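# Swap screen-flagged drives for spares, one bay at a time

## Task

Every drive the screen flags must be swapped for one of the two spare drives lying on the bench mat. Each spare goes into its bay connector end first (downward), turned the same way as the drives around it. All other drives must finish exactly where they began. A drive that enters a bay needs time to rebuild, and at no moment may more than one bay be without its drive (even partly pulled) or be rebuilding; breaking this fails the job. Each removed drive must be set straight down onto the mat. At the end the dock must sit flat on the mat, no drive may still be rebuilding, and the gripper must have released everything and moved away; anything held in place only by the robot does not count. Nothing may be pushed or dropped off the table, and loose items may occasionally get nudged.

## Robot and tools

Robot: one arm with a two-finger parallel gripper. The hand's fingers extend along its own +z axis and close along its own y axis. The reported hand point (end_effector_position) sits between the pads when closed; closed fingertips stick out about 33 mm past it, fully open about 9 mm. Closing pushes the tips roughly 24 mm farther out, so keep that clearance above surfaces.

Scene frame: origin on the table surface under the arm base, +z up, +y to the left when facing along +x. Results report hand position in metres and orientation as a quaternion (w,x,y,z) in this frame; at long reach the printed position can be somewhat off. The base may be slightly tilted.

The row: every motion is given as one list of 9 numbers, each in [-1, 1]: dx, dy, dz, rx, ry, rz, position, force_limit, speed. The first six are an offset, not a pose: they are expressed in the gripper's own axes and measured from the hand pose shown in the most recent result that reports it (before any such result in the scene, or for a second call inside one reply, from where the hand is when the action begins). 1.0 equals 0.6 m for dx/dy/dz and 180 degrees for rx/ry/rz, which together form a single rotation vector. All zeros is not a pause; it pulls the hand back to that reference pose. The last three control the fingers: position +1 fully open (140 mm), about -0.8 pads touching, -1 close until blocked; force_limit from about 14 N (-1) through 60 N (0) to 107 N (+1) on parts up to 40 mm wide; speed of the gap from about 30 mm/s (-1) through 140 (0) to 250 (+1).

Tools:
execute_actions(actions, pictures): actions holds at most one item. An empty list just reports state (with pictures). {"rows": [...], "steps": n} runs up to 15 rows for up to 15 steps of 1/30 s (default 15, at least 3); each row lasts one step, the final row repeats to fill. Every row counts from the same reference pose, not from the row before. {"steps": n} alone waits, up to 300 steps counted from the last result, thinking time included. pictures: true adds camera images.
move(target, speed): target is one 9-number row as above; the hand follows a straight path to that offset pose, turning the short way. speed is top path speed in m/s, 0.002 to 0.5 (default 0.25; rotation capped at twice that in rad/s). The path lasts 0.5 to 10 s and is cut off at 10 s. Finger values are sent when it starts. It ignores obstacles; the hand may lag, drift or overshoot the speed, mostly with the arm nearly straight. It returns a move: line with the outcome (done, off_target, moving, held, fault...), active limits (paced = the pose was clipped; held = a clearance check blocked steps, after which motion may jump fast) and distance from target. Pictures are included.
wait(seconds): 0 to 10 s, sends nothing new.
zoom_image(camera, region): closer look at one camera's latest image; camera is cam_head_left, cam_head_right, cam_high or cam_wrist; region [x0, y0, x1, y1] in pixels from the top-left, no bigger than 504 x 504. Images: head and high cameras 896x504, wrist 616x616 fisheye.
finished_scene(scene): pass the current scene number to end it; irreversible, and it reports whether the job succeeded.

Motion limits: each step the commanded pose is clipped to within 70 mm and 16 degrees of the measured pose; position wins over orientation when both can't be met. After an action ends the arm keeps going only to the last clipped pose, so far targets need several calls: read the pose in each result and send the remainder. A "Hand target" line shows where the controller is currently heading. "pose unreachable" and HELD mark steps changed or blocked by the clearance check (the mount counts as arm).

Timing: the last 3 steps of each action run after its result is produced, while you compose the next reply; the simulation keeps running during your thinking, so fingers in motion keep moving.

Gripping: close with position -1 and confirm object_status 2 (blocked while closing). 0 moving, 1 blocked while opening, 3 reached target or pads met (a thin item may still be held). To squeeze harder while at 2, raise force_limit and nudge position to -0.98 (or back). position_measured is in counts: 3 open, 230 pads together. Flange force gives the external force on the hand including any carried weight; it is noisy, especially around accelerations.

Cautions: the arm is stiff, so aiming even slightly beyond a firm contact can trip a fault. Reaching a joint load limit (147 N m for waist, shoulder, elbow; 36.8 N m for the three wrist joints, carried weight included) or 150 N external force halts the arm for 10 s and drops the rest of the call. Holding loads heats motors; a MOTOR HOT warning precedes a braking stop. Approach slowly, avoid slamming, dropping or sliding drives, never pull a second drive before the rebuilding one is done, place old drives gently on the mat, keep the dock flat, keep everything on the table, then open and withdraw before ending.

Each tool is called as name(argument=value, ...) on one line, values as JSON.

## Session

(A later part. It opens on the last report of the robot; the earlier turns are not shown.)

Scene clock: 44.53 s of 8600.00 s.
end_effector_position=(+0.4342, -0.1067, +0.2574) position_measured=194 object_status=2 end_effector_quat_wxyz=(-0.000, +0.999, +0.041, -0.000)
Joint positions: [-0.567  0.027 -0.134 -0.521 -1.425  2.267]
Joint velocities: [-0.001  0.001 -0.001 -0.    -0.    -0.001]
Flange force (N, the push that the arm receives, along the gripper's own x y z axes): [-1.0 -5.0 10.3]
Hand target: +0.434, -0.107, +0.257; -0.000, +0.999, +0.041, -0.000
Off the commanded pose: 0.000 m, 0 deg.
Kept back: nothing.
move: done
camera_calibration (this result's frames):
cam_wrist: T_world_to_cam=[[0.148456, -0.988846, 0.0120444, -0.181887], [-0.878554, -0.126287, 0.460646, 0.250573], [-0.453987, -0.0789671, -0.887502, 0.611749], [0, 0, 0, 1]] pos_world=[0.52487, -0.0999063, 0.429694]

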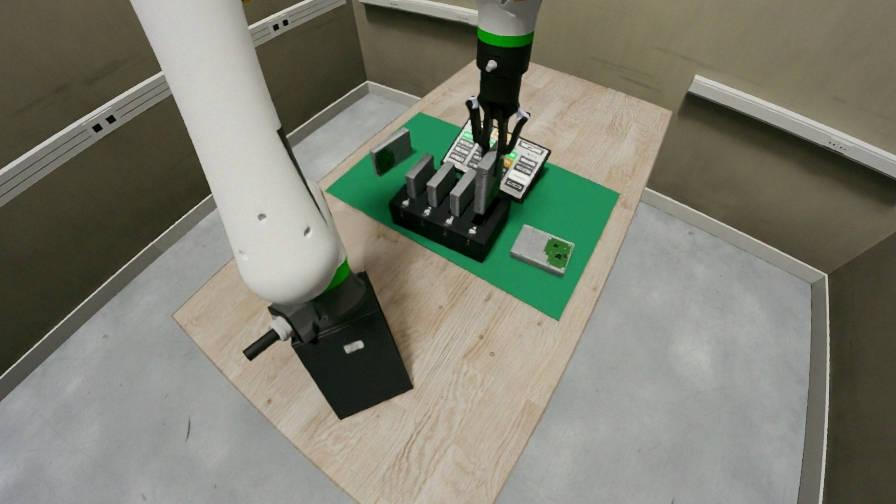

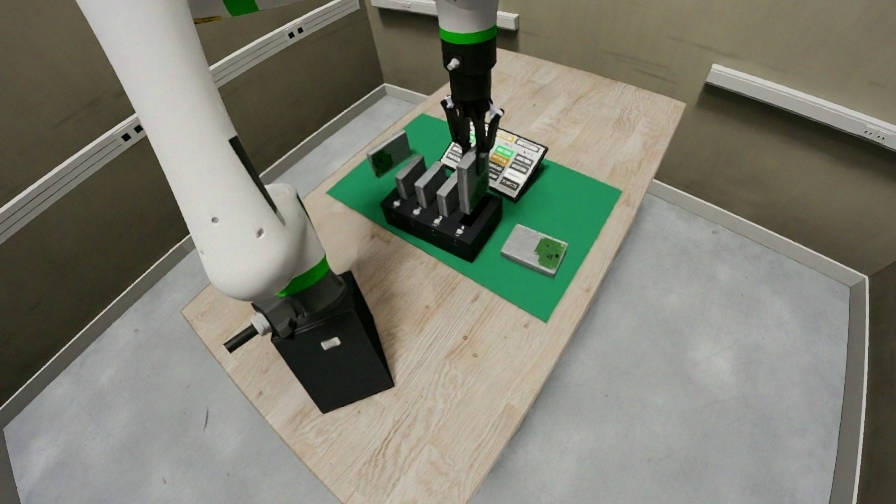

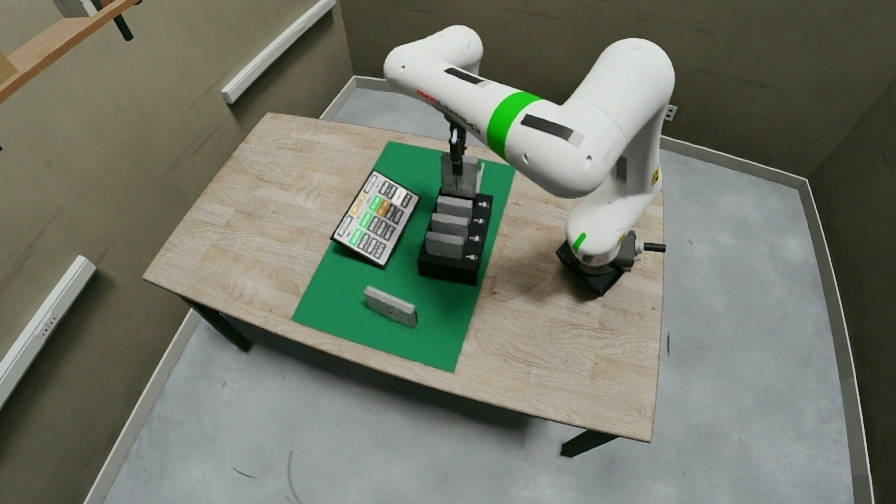

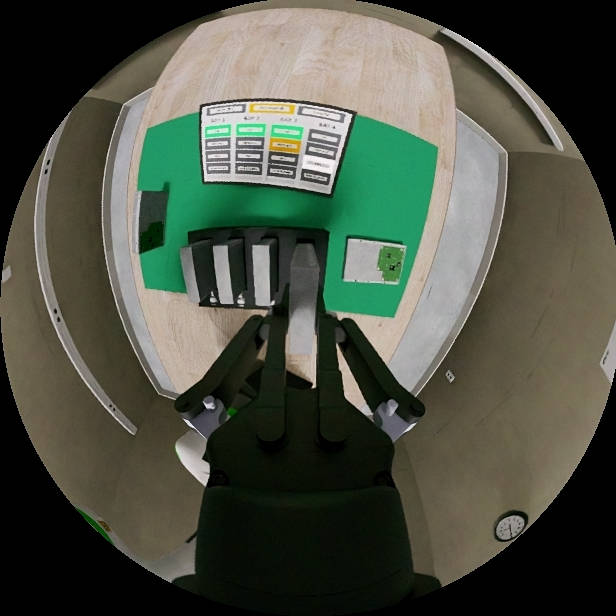

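move(target=[0,0.2,0,0,0,0,-1,0,-0.5])

move(target=[0.305,0.1,0.17,0,0,-0.475,-1,0,-0.5])

Scene clock: 45.67 s of 8600.00 s.
end_effector_position=(+0.4442, -0.2265, +0.2574) position_measured=194 object_status=2 end_effector_quat_wxyz=(+0.001, +0.999, +0.041, -0.001)
Joint positions: [-0.733  0.291  0.053 -0.512 -1.438  2.449]
Joint velocities: [-0.     0.002  0.002 -0.002  0.     0.   ]
Flange force (N, the push that the arm receives, along the gripper's own x y z axes): [-1.7 -3.1 6.0]
Hand target: +0.444, -0.227, +0.257; +0.000, +0.999, +0.041, -0.001
Off the commanded pose: 0.000 m, 0 deg.
Kept back: nothing.
move: done
camera_calibration (this result's frames):
cam_wrist: T_world_to_cam=[[0.148536, -0.988821, 0.0130567, -0.302153], [-0.878332, -0.125849, 0.461189, 0.244058], [-0.45439, -0.0799715, -0.887206, 0.60661], [0, 0, 0, 1]] pos_world=[0.534882, -0.219549, 0.429576]

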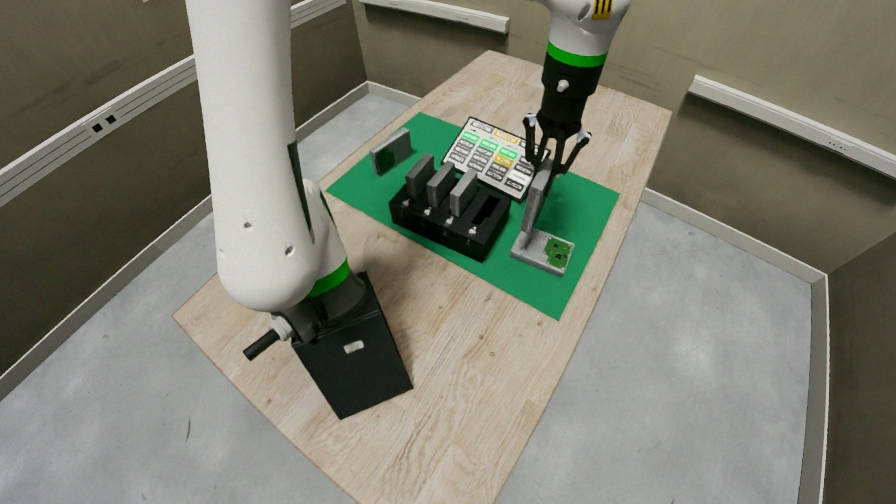

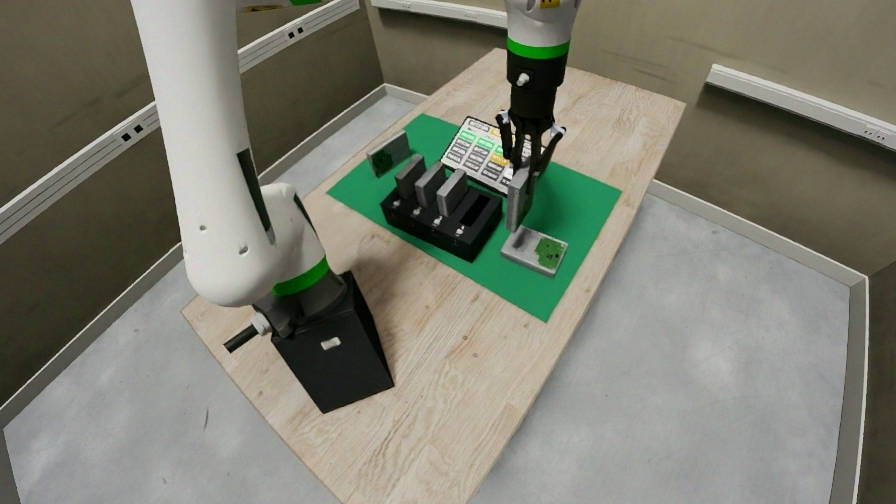

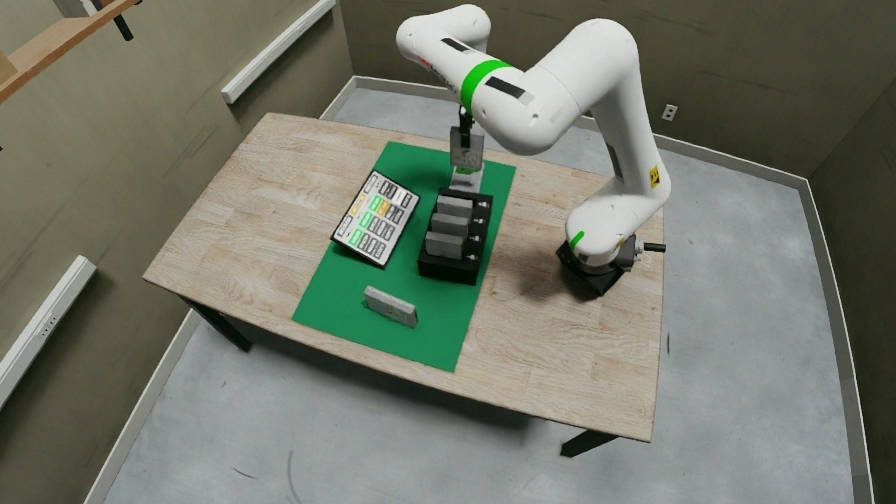

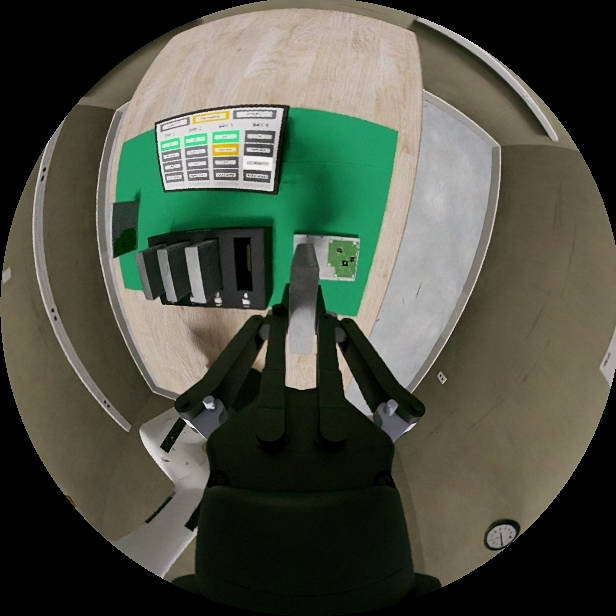

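Scene clock: 49.00 s of 8600.00 s.
end_effector_position=(+0.6312, -0.2707, +0.1545) position_measured=194 object_status=2 end_effector_quat_wxyz=(-0.000, +0.706, +0.708, -0.000)
Joint positions: [-0.545  0.705  0.521 -0.524 -1.394  3.754]
Joint velocities: [ 0.     0.001 -0.001 -0.004  0.     0.001]
Flange force (N, the push that the arm receives, along the gripper's own x y z axes): [6.0 -2.2 4.8]
Hand target: +0.631, -0.271, +0.155; -0.000, +0.706, +0.708, -0.000
Off the commanded pose: 0.001 m, 0 deg.
Kept back: nothing.
move: done
camera_calibration (this result's frames):
cam_wrist: T_world_to_cam=[[0.997446, 0.0705186, 0.0113597, -0.621041], [0.0573921, -0.885923, 0.460268, -0.346052], [0.0425213, -0.45844, -0.887707, 0.180828], [0, 0, 0, 1]] pos_world=[0.631627, -0.179882, 0.326854]

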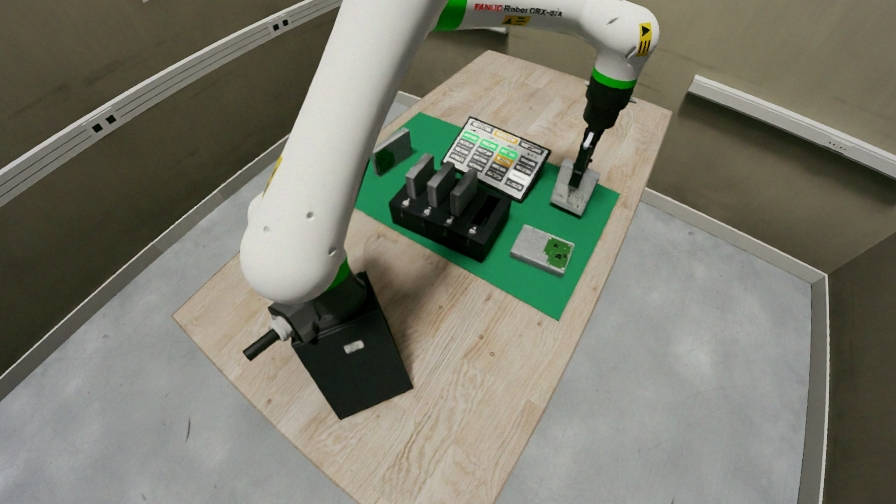

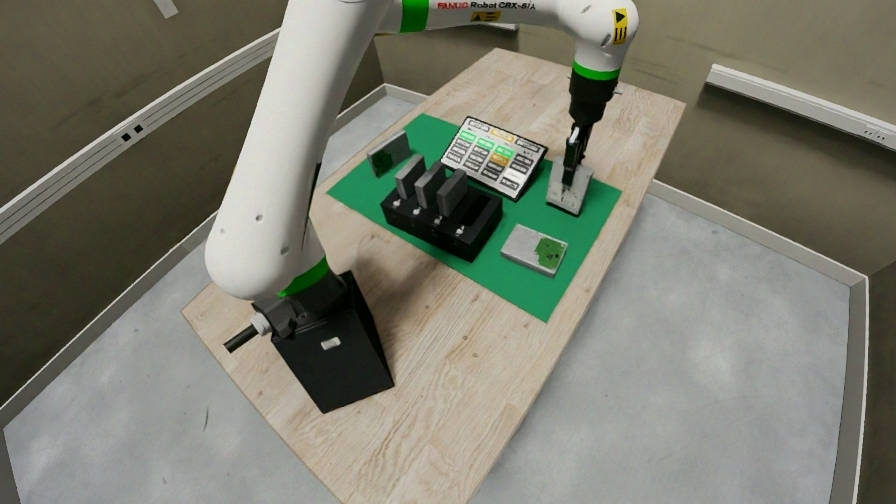

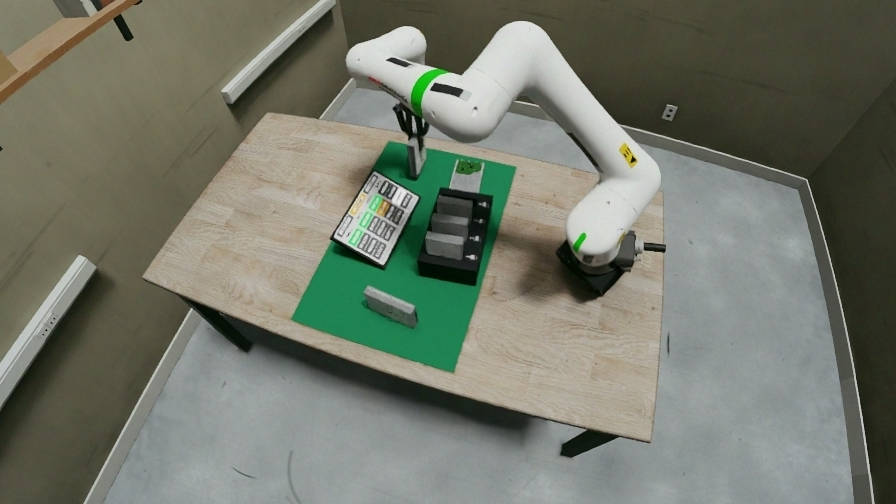

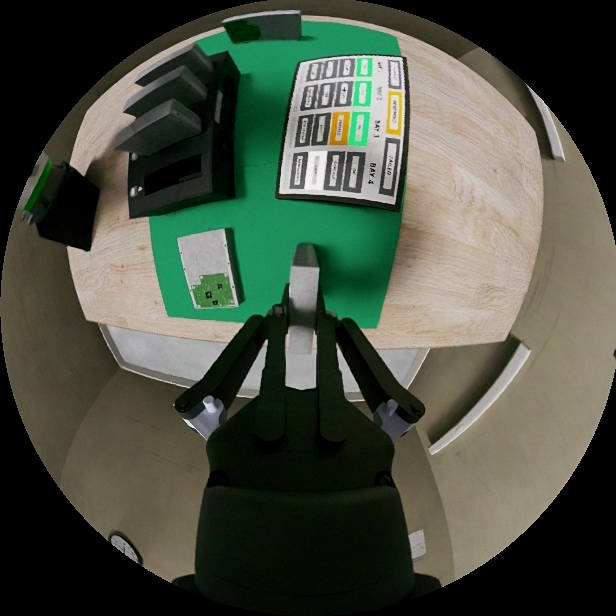

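execute_actions(actions=[{"rows":[[0,0,0.005,0,0,0,-1,0,0],[0,0,0.01,0,0,0,-1,0,0],[0,0,0.015,0,0,0,-1,0,0],[0,0,0.02,0,0,0,-1,0,0]]}])

execute_actions(actions=[{"rows":[[0,0,0.005,0,0,0,-1,0,0]],"steps":12}])

Scene clock: 49.43 s of 8600.00 s.
end_effector_position=(+0.6311, -0.2707, +0.1425) position_measured=194 object_status=2 end_effector_quat_wxyz=(-0.000, +0.706, +0.708, -0.000)
Joint positions: [-0.537  0.713  0.508 -0.526 -1.372  3.757]
Joint velocities: [ 0.001  0.001 -0.    -0.     0.     0.001]
Flange force (N, the push that the arm receives, along the gripper's own x y z axes): [4.3 -3.9 5.7]
Steps of this call (step 1: nothing new was sent; steps 2 to 13: the first 12 steps of this action). Readings (end_effector_position | what the end effector reports):
2: (+0.6312, -0.2707, +0.1545) | position_measured=194 object_status=2
3: (+0.6314, -0.2708, +0.1535) | position_measured=194 object_status=2
5: (+0.6311, -0.2707, +0.1481) | position_measured=194 object_status=2
9: (+0.6311, -0.2707, +0.1426) | position_measured=194 object_status=2
13: the state above

Scene clock: 49.83 s of 8600.00 s.
end_effector_position=(+0.6311, -0.2707, +0.1395) position_measured=194 object_status=2 end_effector_quat_wxyz=(-0.000, +0.706, +0.708, -0.000)
Joint positions: [-0.535  0.715  0.505 -0.526 -1.366  3.757]
Joint velocities: [-0.    -0.     0.001 -0.     0.002  0.001]
Flange force (N, the push that the arm receives, along the gripper's own x y z axes): [7.1 -8.3 7.8]
Off your previous action's commanded pose: 0.000 m, 0 deg at its last step (step 3 of this call).
Steps of this call (steps 1 to 3: the last 3 steps of your previous action; steps 4 to 12: the first 9 steps of this action, its rows measured from where the robot was after step 3). Readings (end_effector_position | what the end effector reports):
3: (+0.6311, -0.2707, +0.1425) | position_measured=194 object_status=2
4: (+0.6311, -0.2707, +0.1425) | position_measured=194 object_status=2
5: (+0.6312, -0.2708, +0.1415) | position_measured=194 object_status=2
7: (+0.6310, -0.2706, +0.1395) | position_measured=194 object_status=2
11: (+0.6311, -0.2707, +0.1395) | position_measured=194 object_status=2
12: the state above

execute_actions(actions=[{"rows":[[0,0,0.004,0,0,0,-1,0,0]],"steps":10}])

Scene clock: 50.17 s of 8600.00 s.
end_effector_position=(+0.6311, -0.2707, +0.1371) position_measured=194 object_status=2 end_effector_quat_wxyz=(-0.000, +0.706, +0.708, -0.000)
Joint positions: [-0.533  0.716  0.502 -0.527 -1.362  3.758]
Joint velocities: [-0.    -0.     0.001  0.     0.001  0.   ]
Flange force (N, the push that the arm receives, along the gripper's own x y z axes): [3.3 -1.2 3.6]
Off your previous action's commanded pose: 0.000 m, 0 deg at its last step (step 3 of this call).
Steps of this call (steps 1 to 3: the last 3 steps of your previous action; steps 4 to 10: the first 7 steps of this action). Readings (end_effector_position | what the end effector reports):
4: (+0.6311, -0.2707, +0.1395) | position_measured=194 object_status=2
5: (+0.6312, -0.2708, +0.1386) | position_measured=194 object_status=2
7: (+0.6310, -0.2706, +0.1371) | position_measured=194 object_status=2
10: the state above

execute_actions(actions=[{"rows":[[0,0,0.004,0,0,0,-1,0,0]],"steps":10}])

Scene clock: 50.50 s of 8600.00 s.
end_effector_position=(+0.6311, -0.2707, +0.1347) position_measured=194 object_status=2 end_effector_quat_wxyz=(-0.000, +0.706, +0.708, -0.000)
Joint positions: [-0.531  0.718  0.5   -0.527 -1.358  3.758]
Joint velocities: [-0.    -0.001  0.001  0.     0.002 -0.   ]
Flange force (N, the push that the arm receives, along the gripper's own x y z axes): [7.5 -3.8 5.8]
Off your previous action's commanded pose: 0.000 m, 0 deg at its last step (step 3 of this call).
Steps of this call (steps 1 to 3: the last 3 steps of your previous action; steps 4 to 10: the first 7 steps of this action). Readings (end_effector_position | what the end effector reports):
4: (+0.6311, -0.2707, +0.1370) | position_measured=194 object_status=2
5: (+0.6312, -0.2708, +0.1362) | position_measured=194 object_status=2
7: (+0.6309, -0.2707, +0.1347) | position_measured=194 object_status=2
10: the state above

execute_actions(actions=[{"rows":[[0,0,0.004,0,0,0,-1,0,0]],"steps":10}])

Scene clock: 50.83 s of 8600.00 s.
end_effector_position=(+0.6311, -0.2707, +0.1326) position_measured=194 object_status=2 end_effector_quat_wxyz=(-0.000, +0.706, +0.708, -0.000)
Joint positions: [-0.53   0.719  0.497 -0.528 -1.354  3.759]
Joint velocities: [0.    0.001 0.    0.    0.001 0.   ]
Flange force (N, the push that the arm receives, along the gripper's own x y z axes): [9.7 1.5 -31.9]
Off your previous action's commanded pose: 0.000 m, 0 deg at its last step (step 3 of this call).
Steps of this call (steps 1 to 3: the last 3 steps of your previous action; steps 4 to 10: the first 7 steps of this action). Readings (end_effector_position | what the end effector reports):
4: (+0.6311, -0.2707, +0.1346) | position_measured=194 object_status=2
5: (+0.6312, -0.2708, +0.1338) | position_measured=194 object_status=2
7: (+0.6312, -0.2707, +0.1327) | position_measured=194 object_status=2
10: the state above

move(target=[0,0,-0.002,0,0,0,-0.2,0,-0.5])

move(target=[0,0,-0.12,0,0,0,-0.2,0,0], speed=0.15)

move(target=[0.1,-0.308,0,0,0,0.967,1,0,0], speed=0.4)

Scene clock: 51.90 s of 8600.00 s.
end_effector_position=(+0.6311, -0.2707, +0.1338) position_measured=154 object_status=3 end_effector_quat_wxyz=(-0.000, +0.706, +0.708, -0.000)
Joint positions: [-0.531  0.718  0.499 -0.528 -1.356  3.759]
Joint velocities: [-0.001 -0.    -0.     0.     0.001 -0.   ]
Flange force (N, the push that the arm receives, along the gripper's own x y z axes): [1.0 0.5 -0.7]
Hand target: +0.631, -0.271, +0.134; -0.000, +0.706, +0.708, -0.000
Off your previous action's commanded pose: 0.000 m, 0 deg at its last step (step 3 of this call).
Off the commanded pose: 0.000 m, 0 deg.
Kept back: nothing.
move: done
camera_calibration (this result's frames):
cam_wrist: T_world_to_cam=[[0.997442, 0.070537, 0.0116071, -0.620825], [0.057288, -0.885854, 0.460413, -0.336433], [0.0427584, -0.45857, -0.887629, 0.162172], [0, 0, 0, 1]] pos_world=[0.631576, -0.179872, 0.306053]

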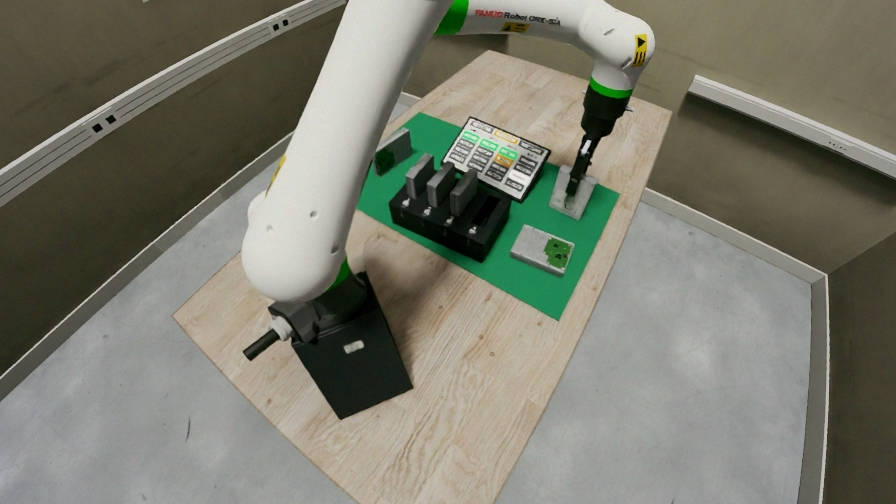

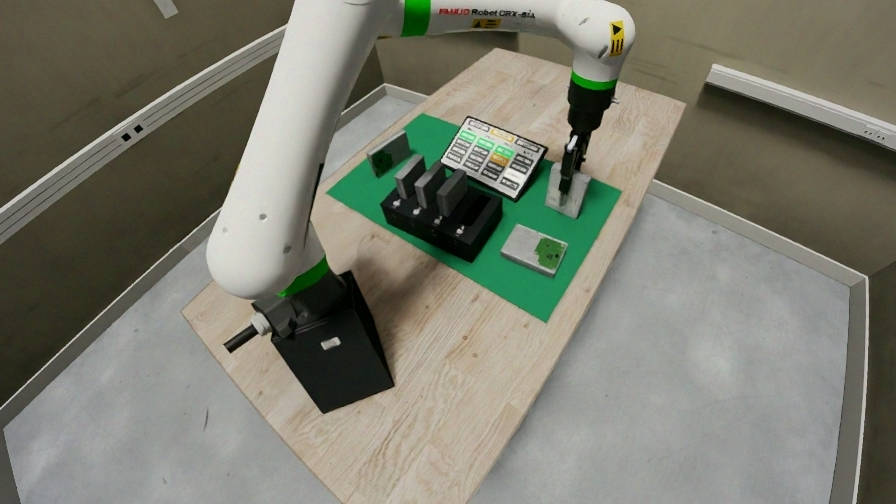

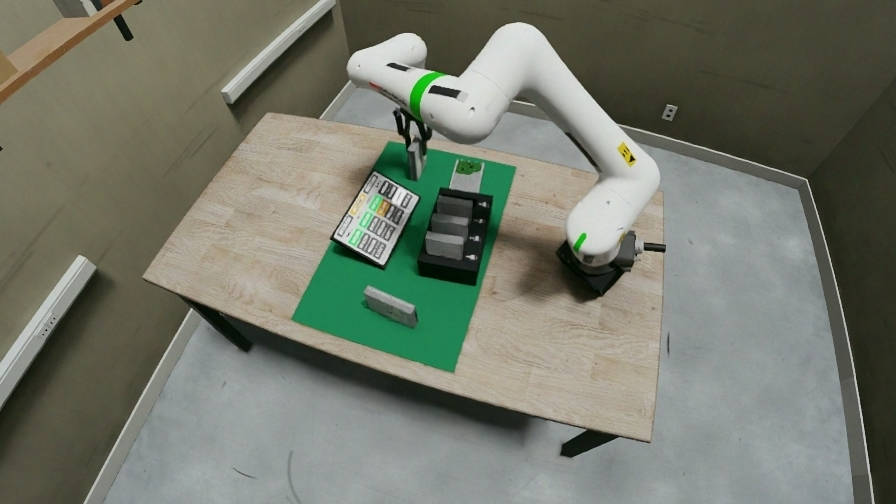

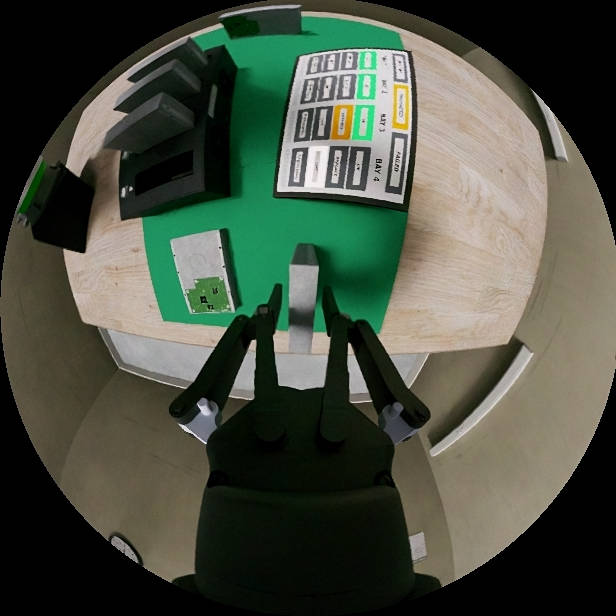

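Scene clock: 52.73 s of 8600.00 s.
end_effector_position=(+0.6314, -0.2708, +0.2058) position_measured=154 object_status=3 end_effector_quat_wxyz=(-0.000, +0.706, +0.708, -0.000)
Joint positions: [-0.582  0.682  0.587 -0.517 -1.49   3.74 ]
Joint velocities: [-0.001 -0.    -0.001 -0.     0.001 -0.001]
Flange force (N, the push that the arm receives, along the gripper's own x y z axes): [0.0 1.9 -2.8]
Hand target: +0.631, -0.271, +0.206; -0.000, +0.706, +0.708, -0.000
Off the commanded pose: 0.000 m, 0 deg.
Kept back: nothing.
move: done
camera_calibration (this result's frames):
cam_wrist: T_world_to_cam=[[0.997426, 0.0707813, 0.0114789, -0.621851], [0.0575587, -0.885783, 0.460517, -0.369809], [0.0427638, -0.458671, -0.887576, 0.226018], [0, 0, 0, 1]] pos_world=[0.631871, -0.179887, 0.37805]

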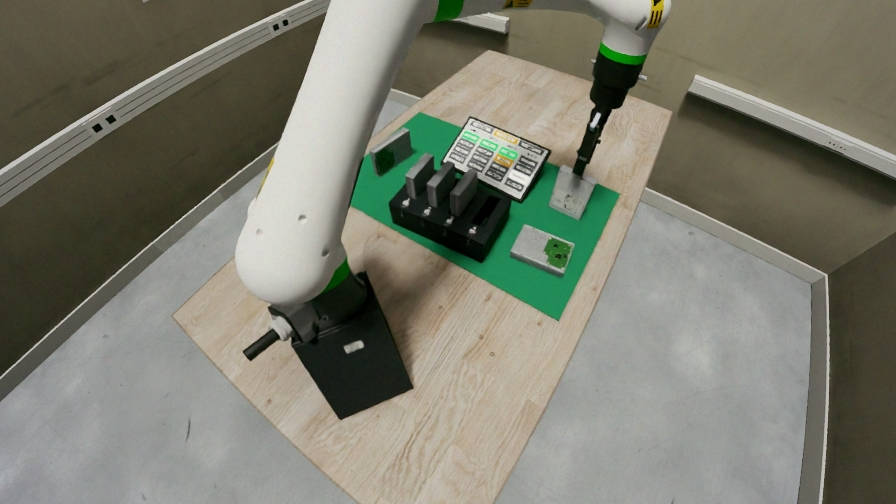

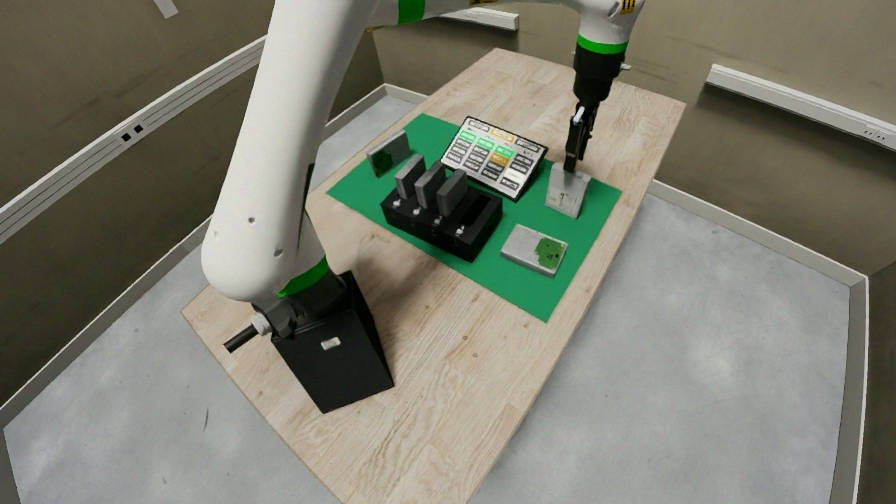

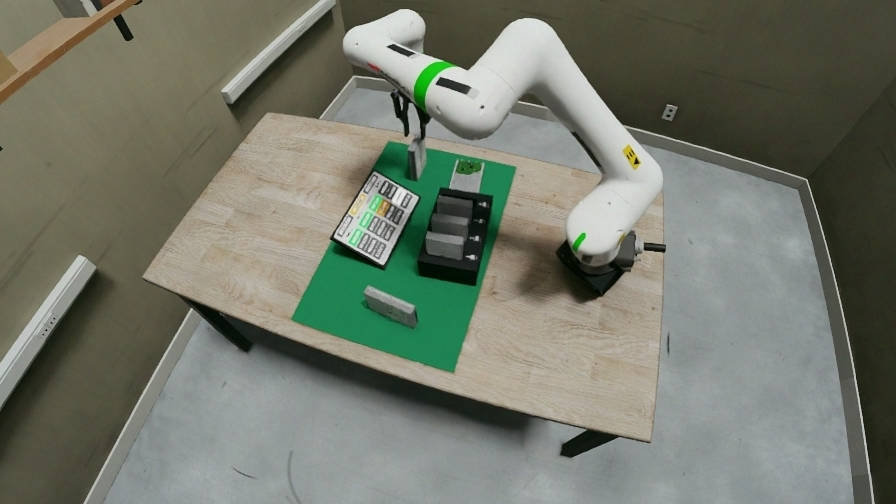

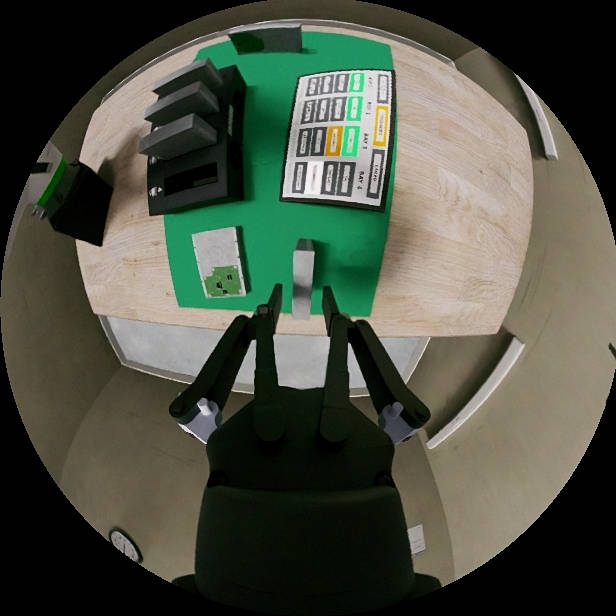

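Scene clock: 56.97 s of 8600.00 s.
end_effector_position=(+0.4462, -0.2120, +0.2066) position_measured=3 object_status=3 end_effector_quat_wxyz=(+0.001, +0.744, -0.668, +0.000)
Joint positions: [-0.665  0.289 -0.04  -0.529 -1.326  0.892]
Joint velocities: [ 0.001 -0.    -0.001  0.    -0.001 -0.003]
Flange force (N, the push that the arm receives, along the gripper's own x y z axes): [-2.3 -2.9 0.0]
Hand target: +0.446, -0.212, +0.207; +0.001, +0.744, -0.668, +0.000
Off the commanded pose: 0.001 m, 0 deg.
Kept back: nothing.
move: done
camera_calibration (this result's frames):
cam_wrist: T_world_to_cam=[[-0.984786, -0.173263, 0.0132673, 0.391104], [-0.147939, 0.876003, 0.459057, 0.158045], [-0.0911599, 0.45011, -0.888308, 0.514198], [0, 0, 0, 1]] pos_world=[0.455409, -0.30213, 0.379025]

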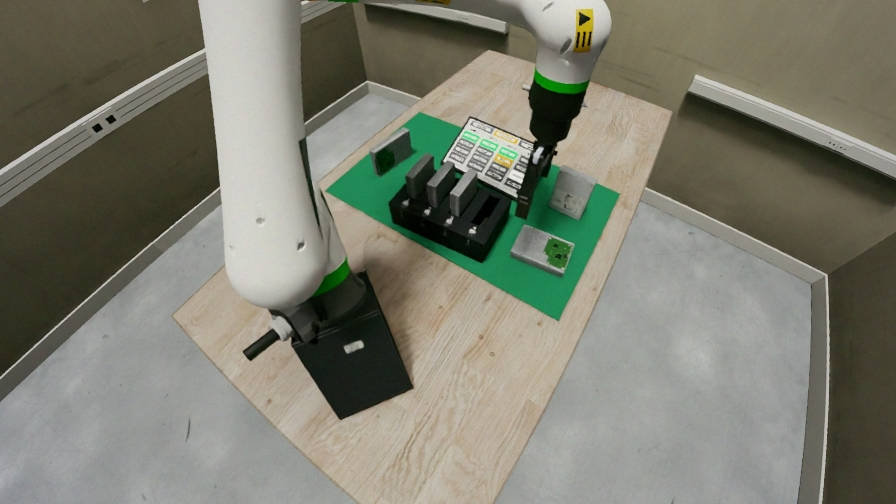

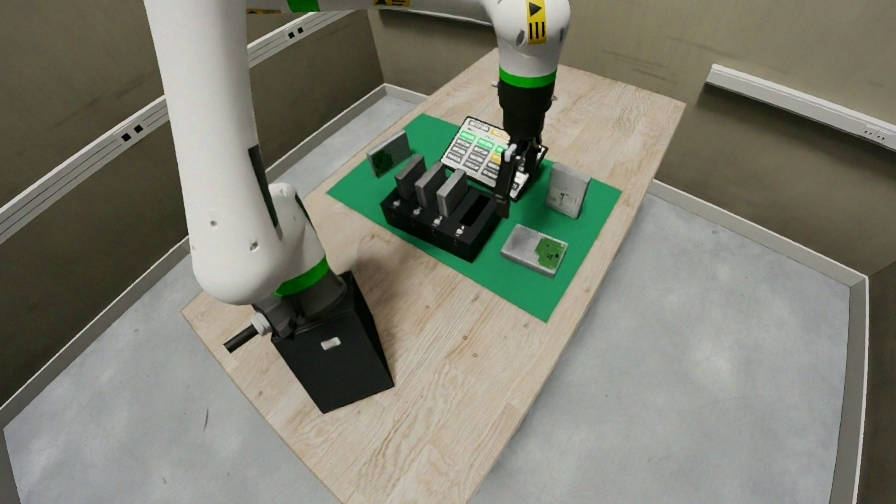

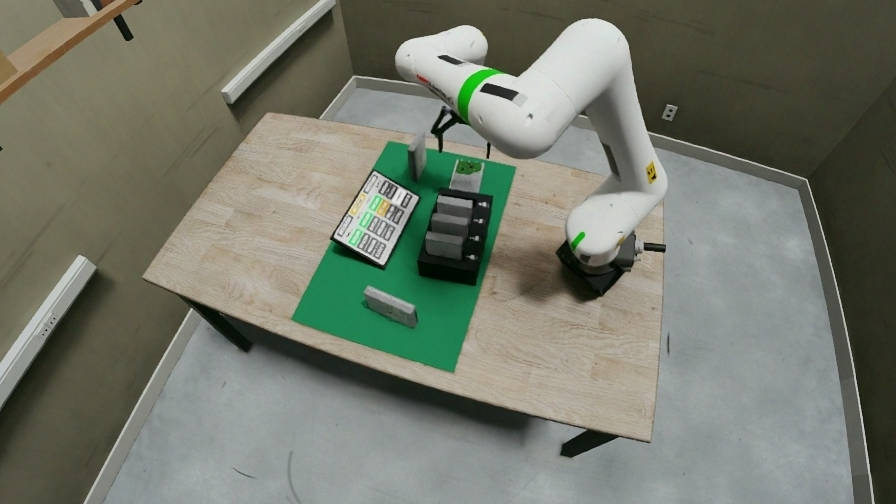

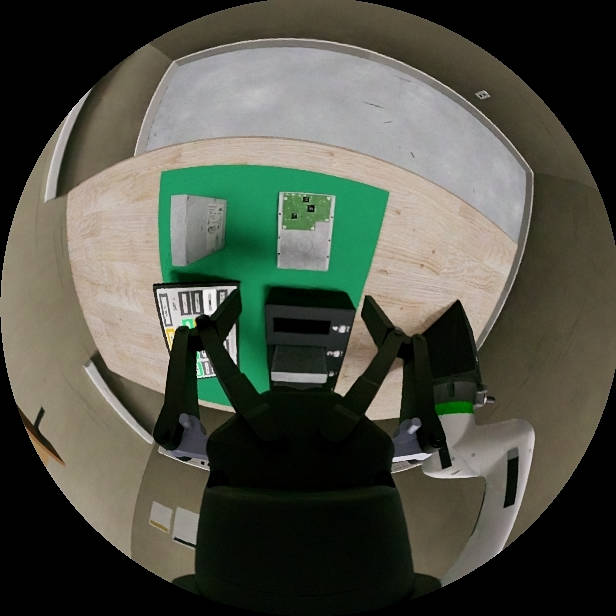

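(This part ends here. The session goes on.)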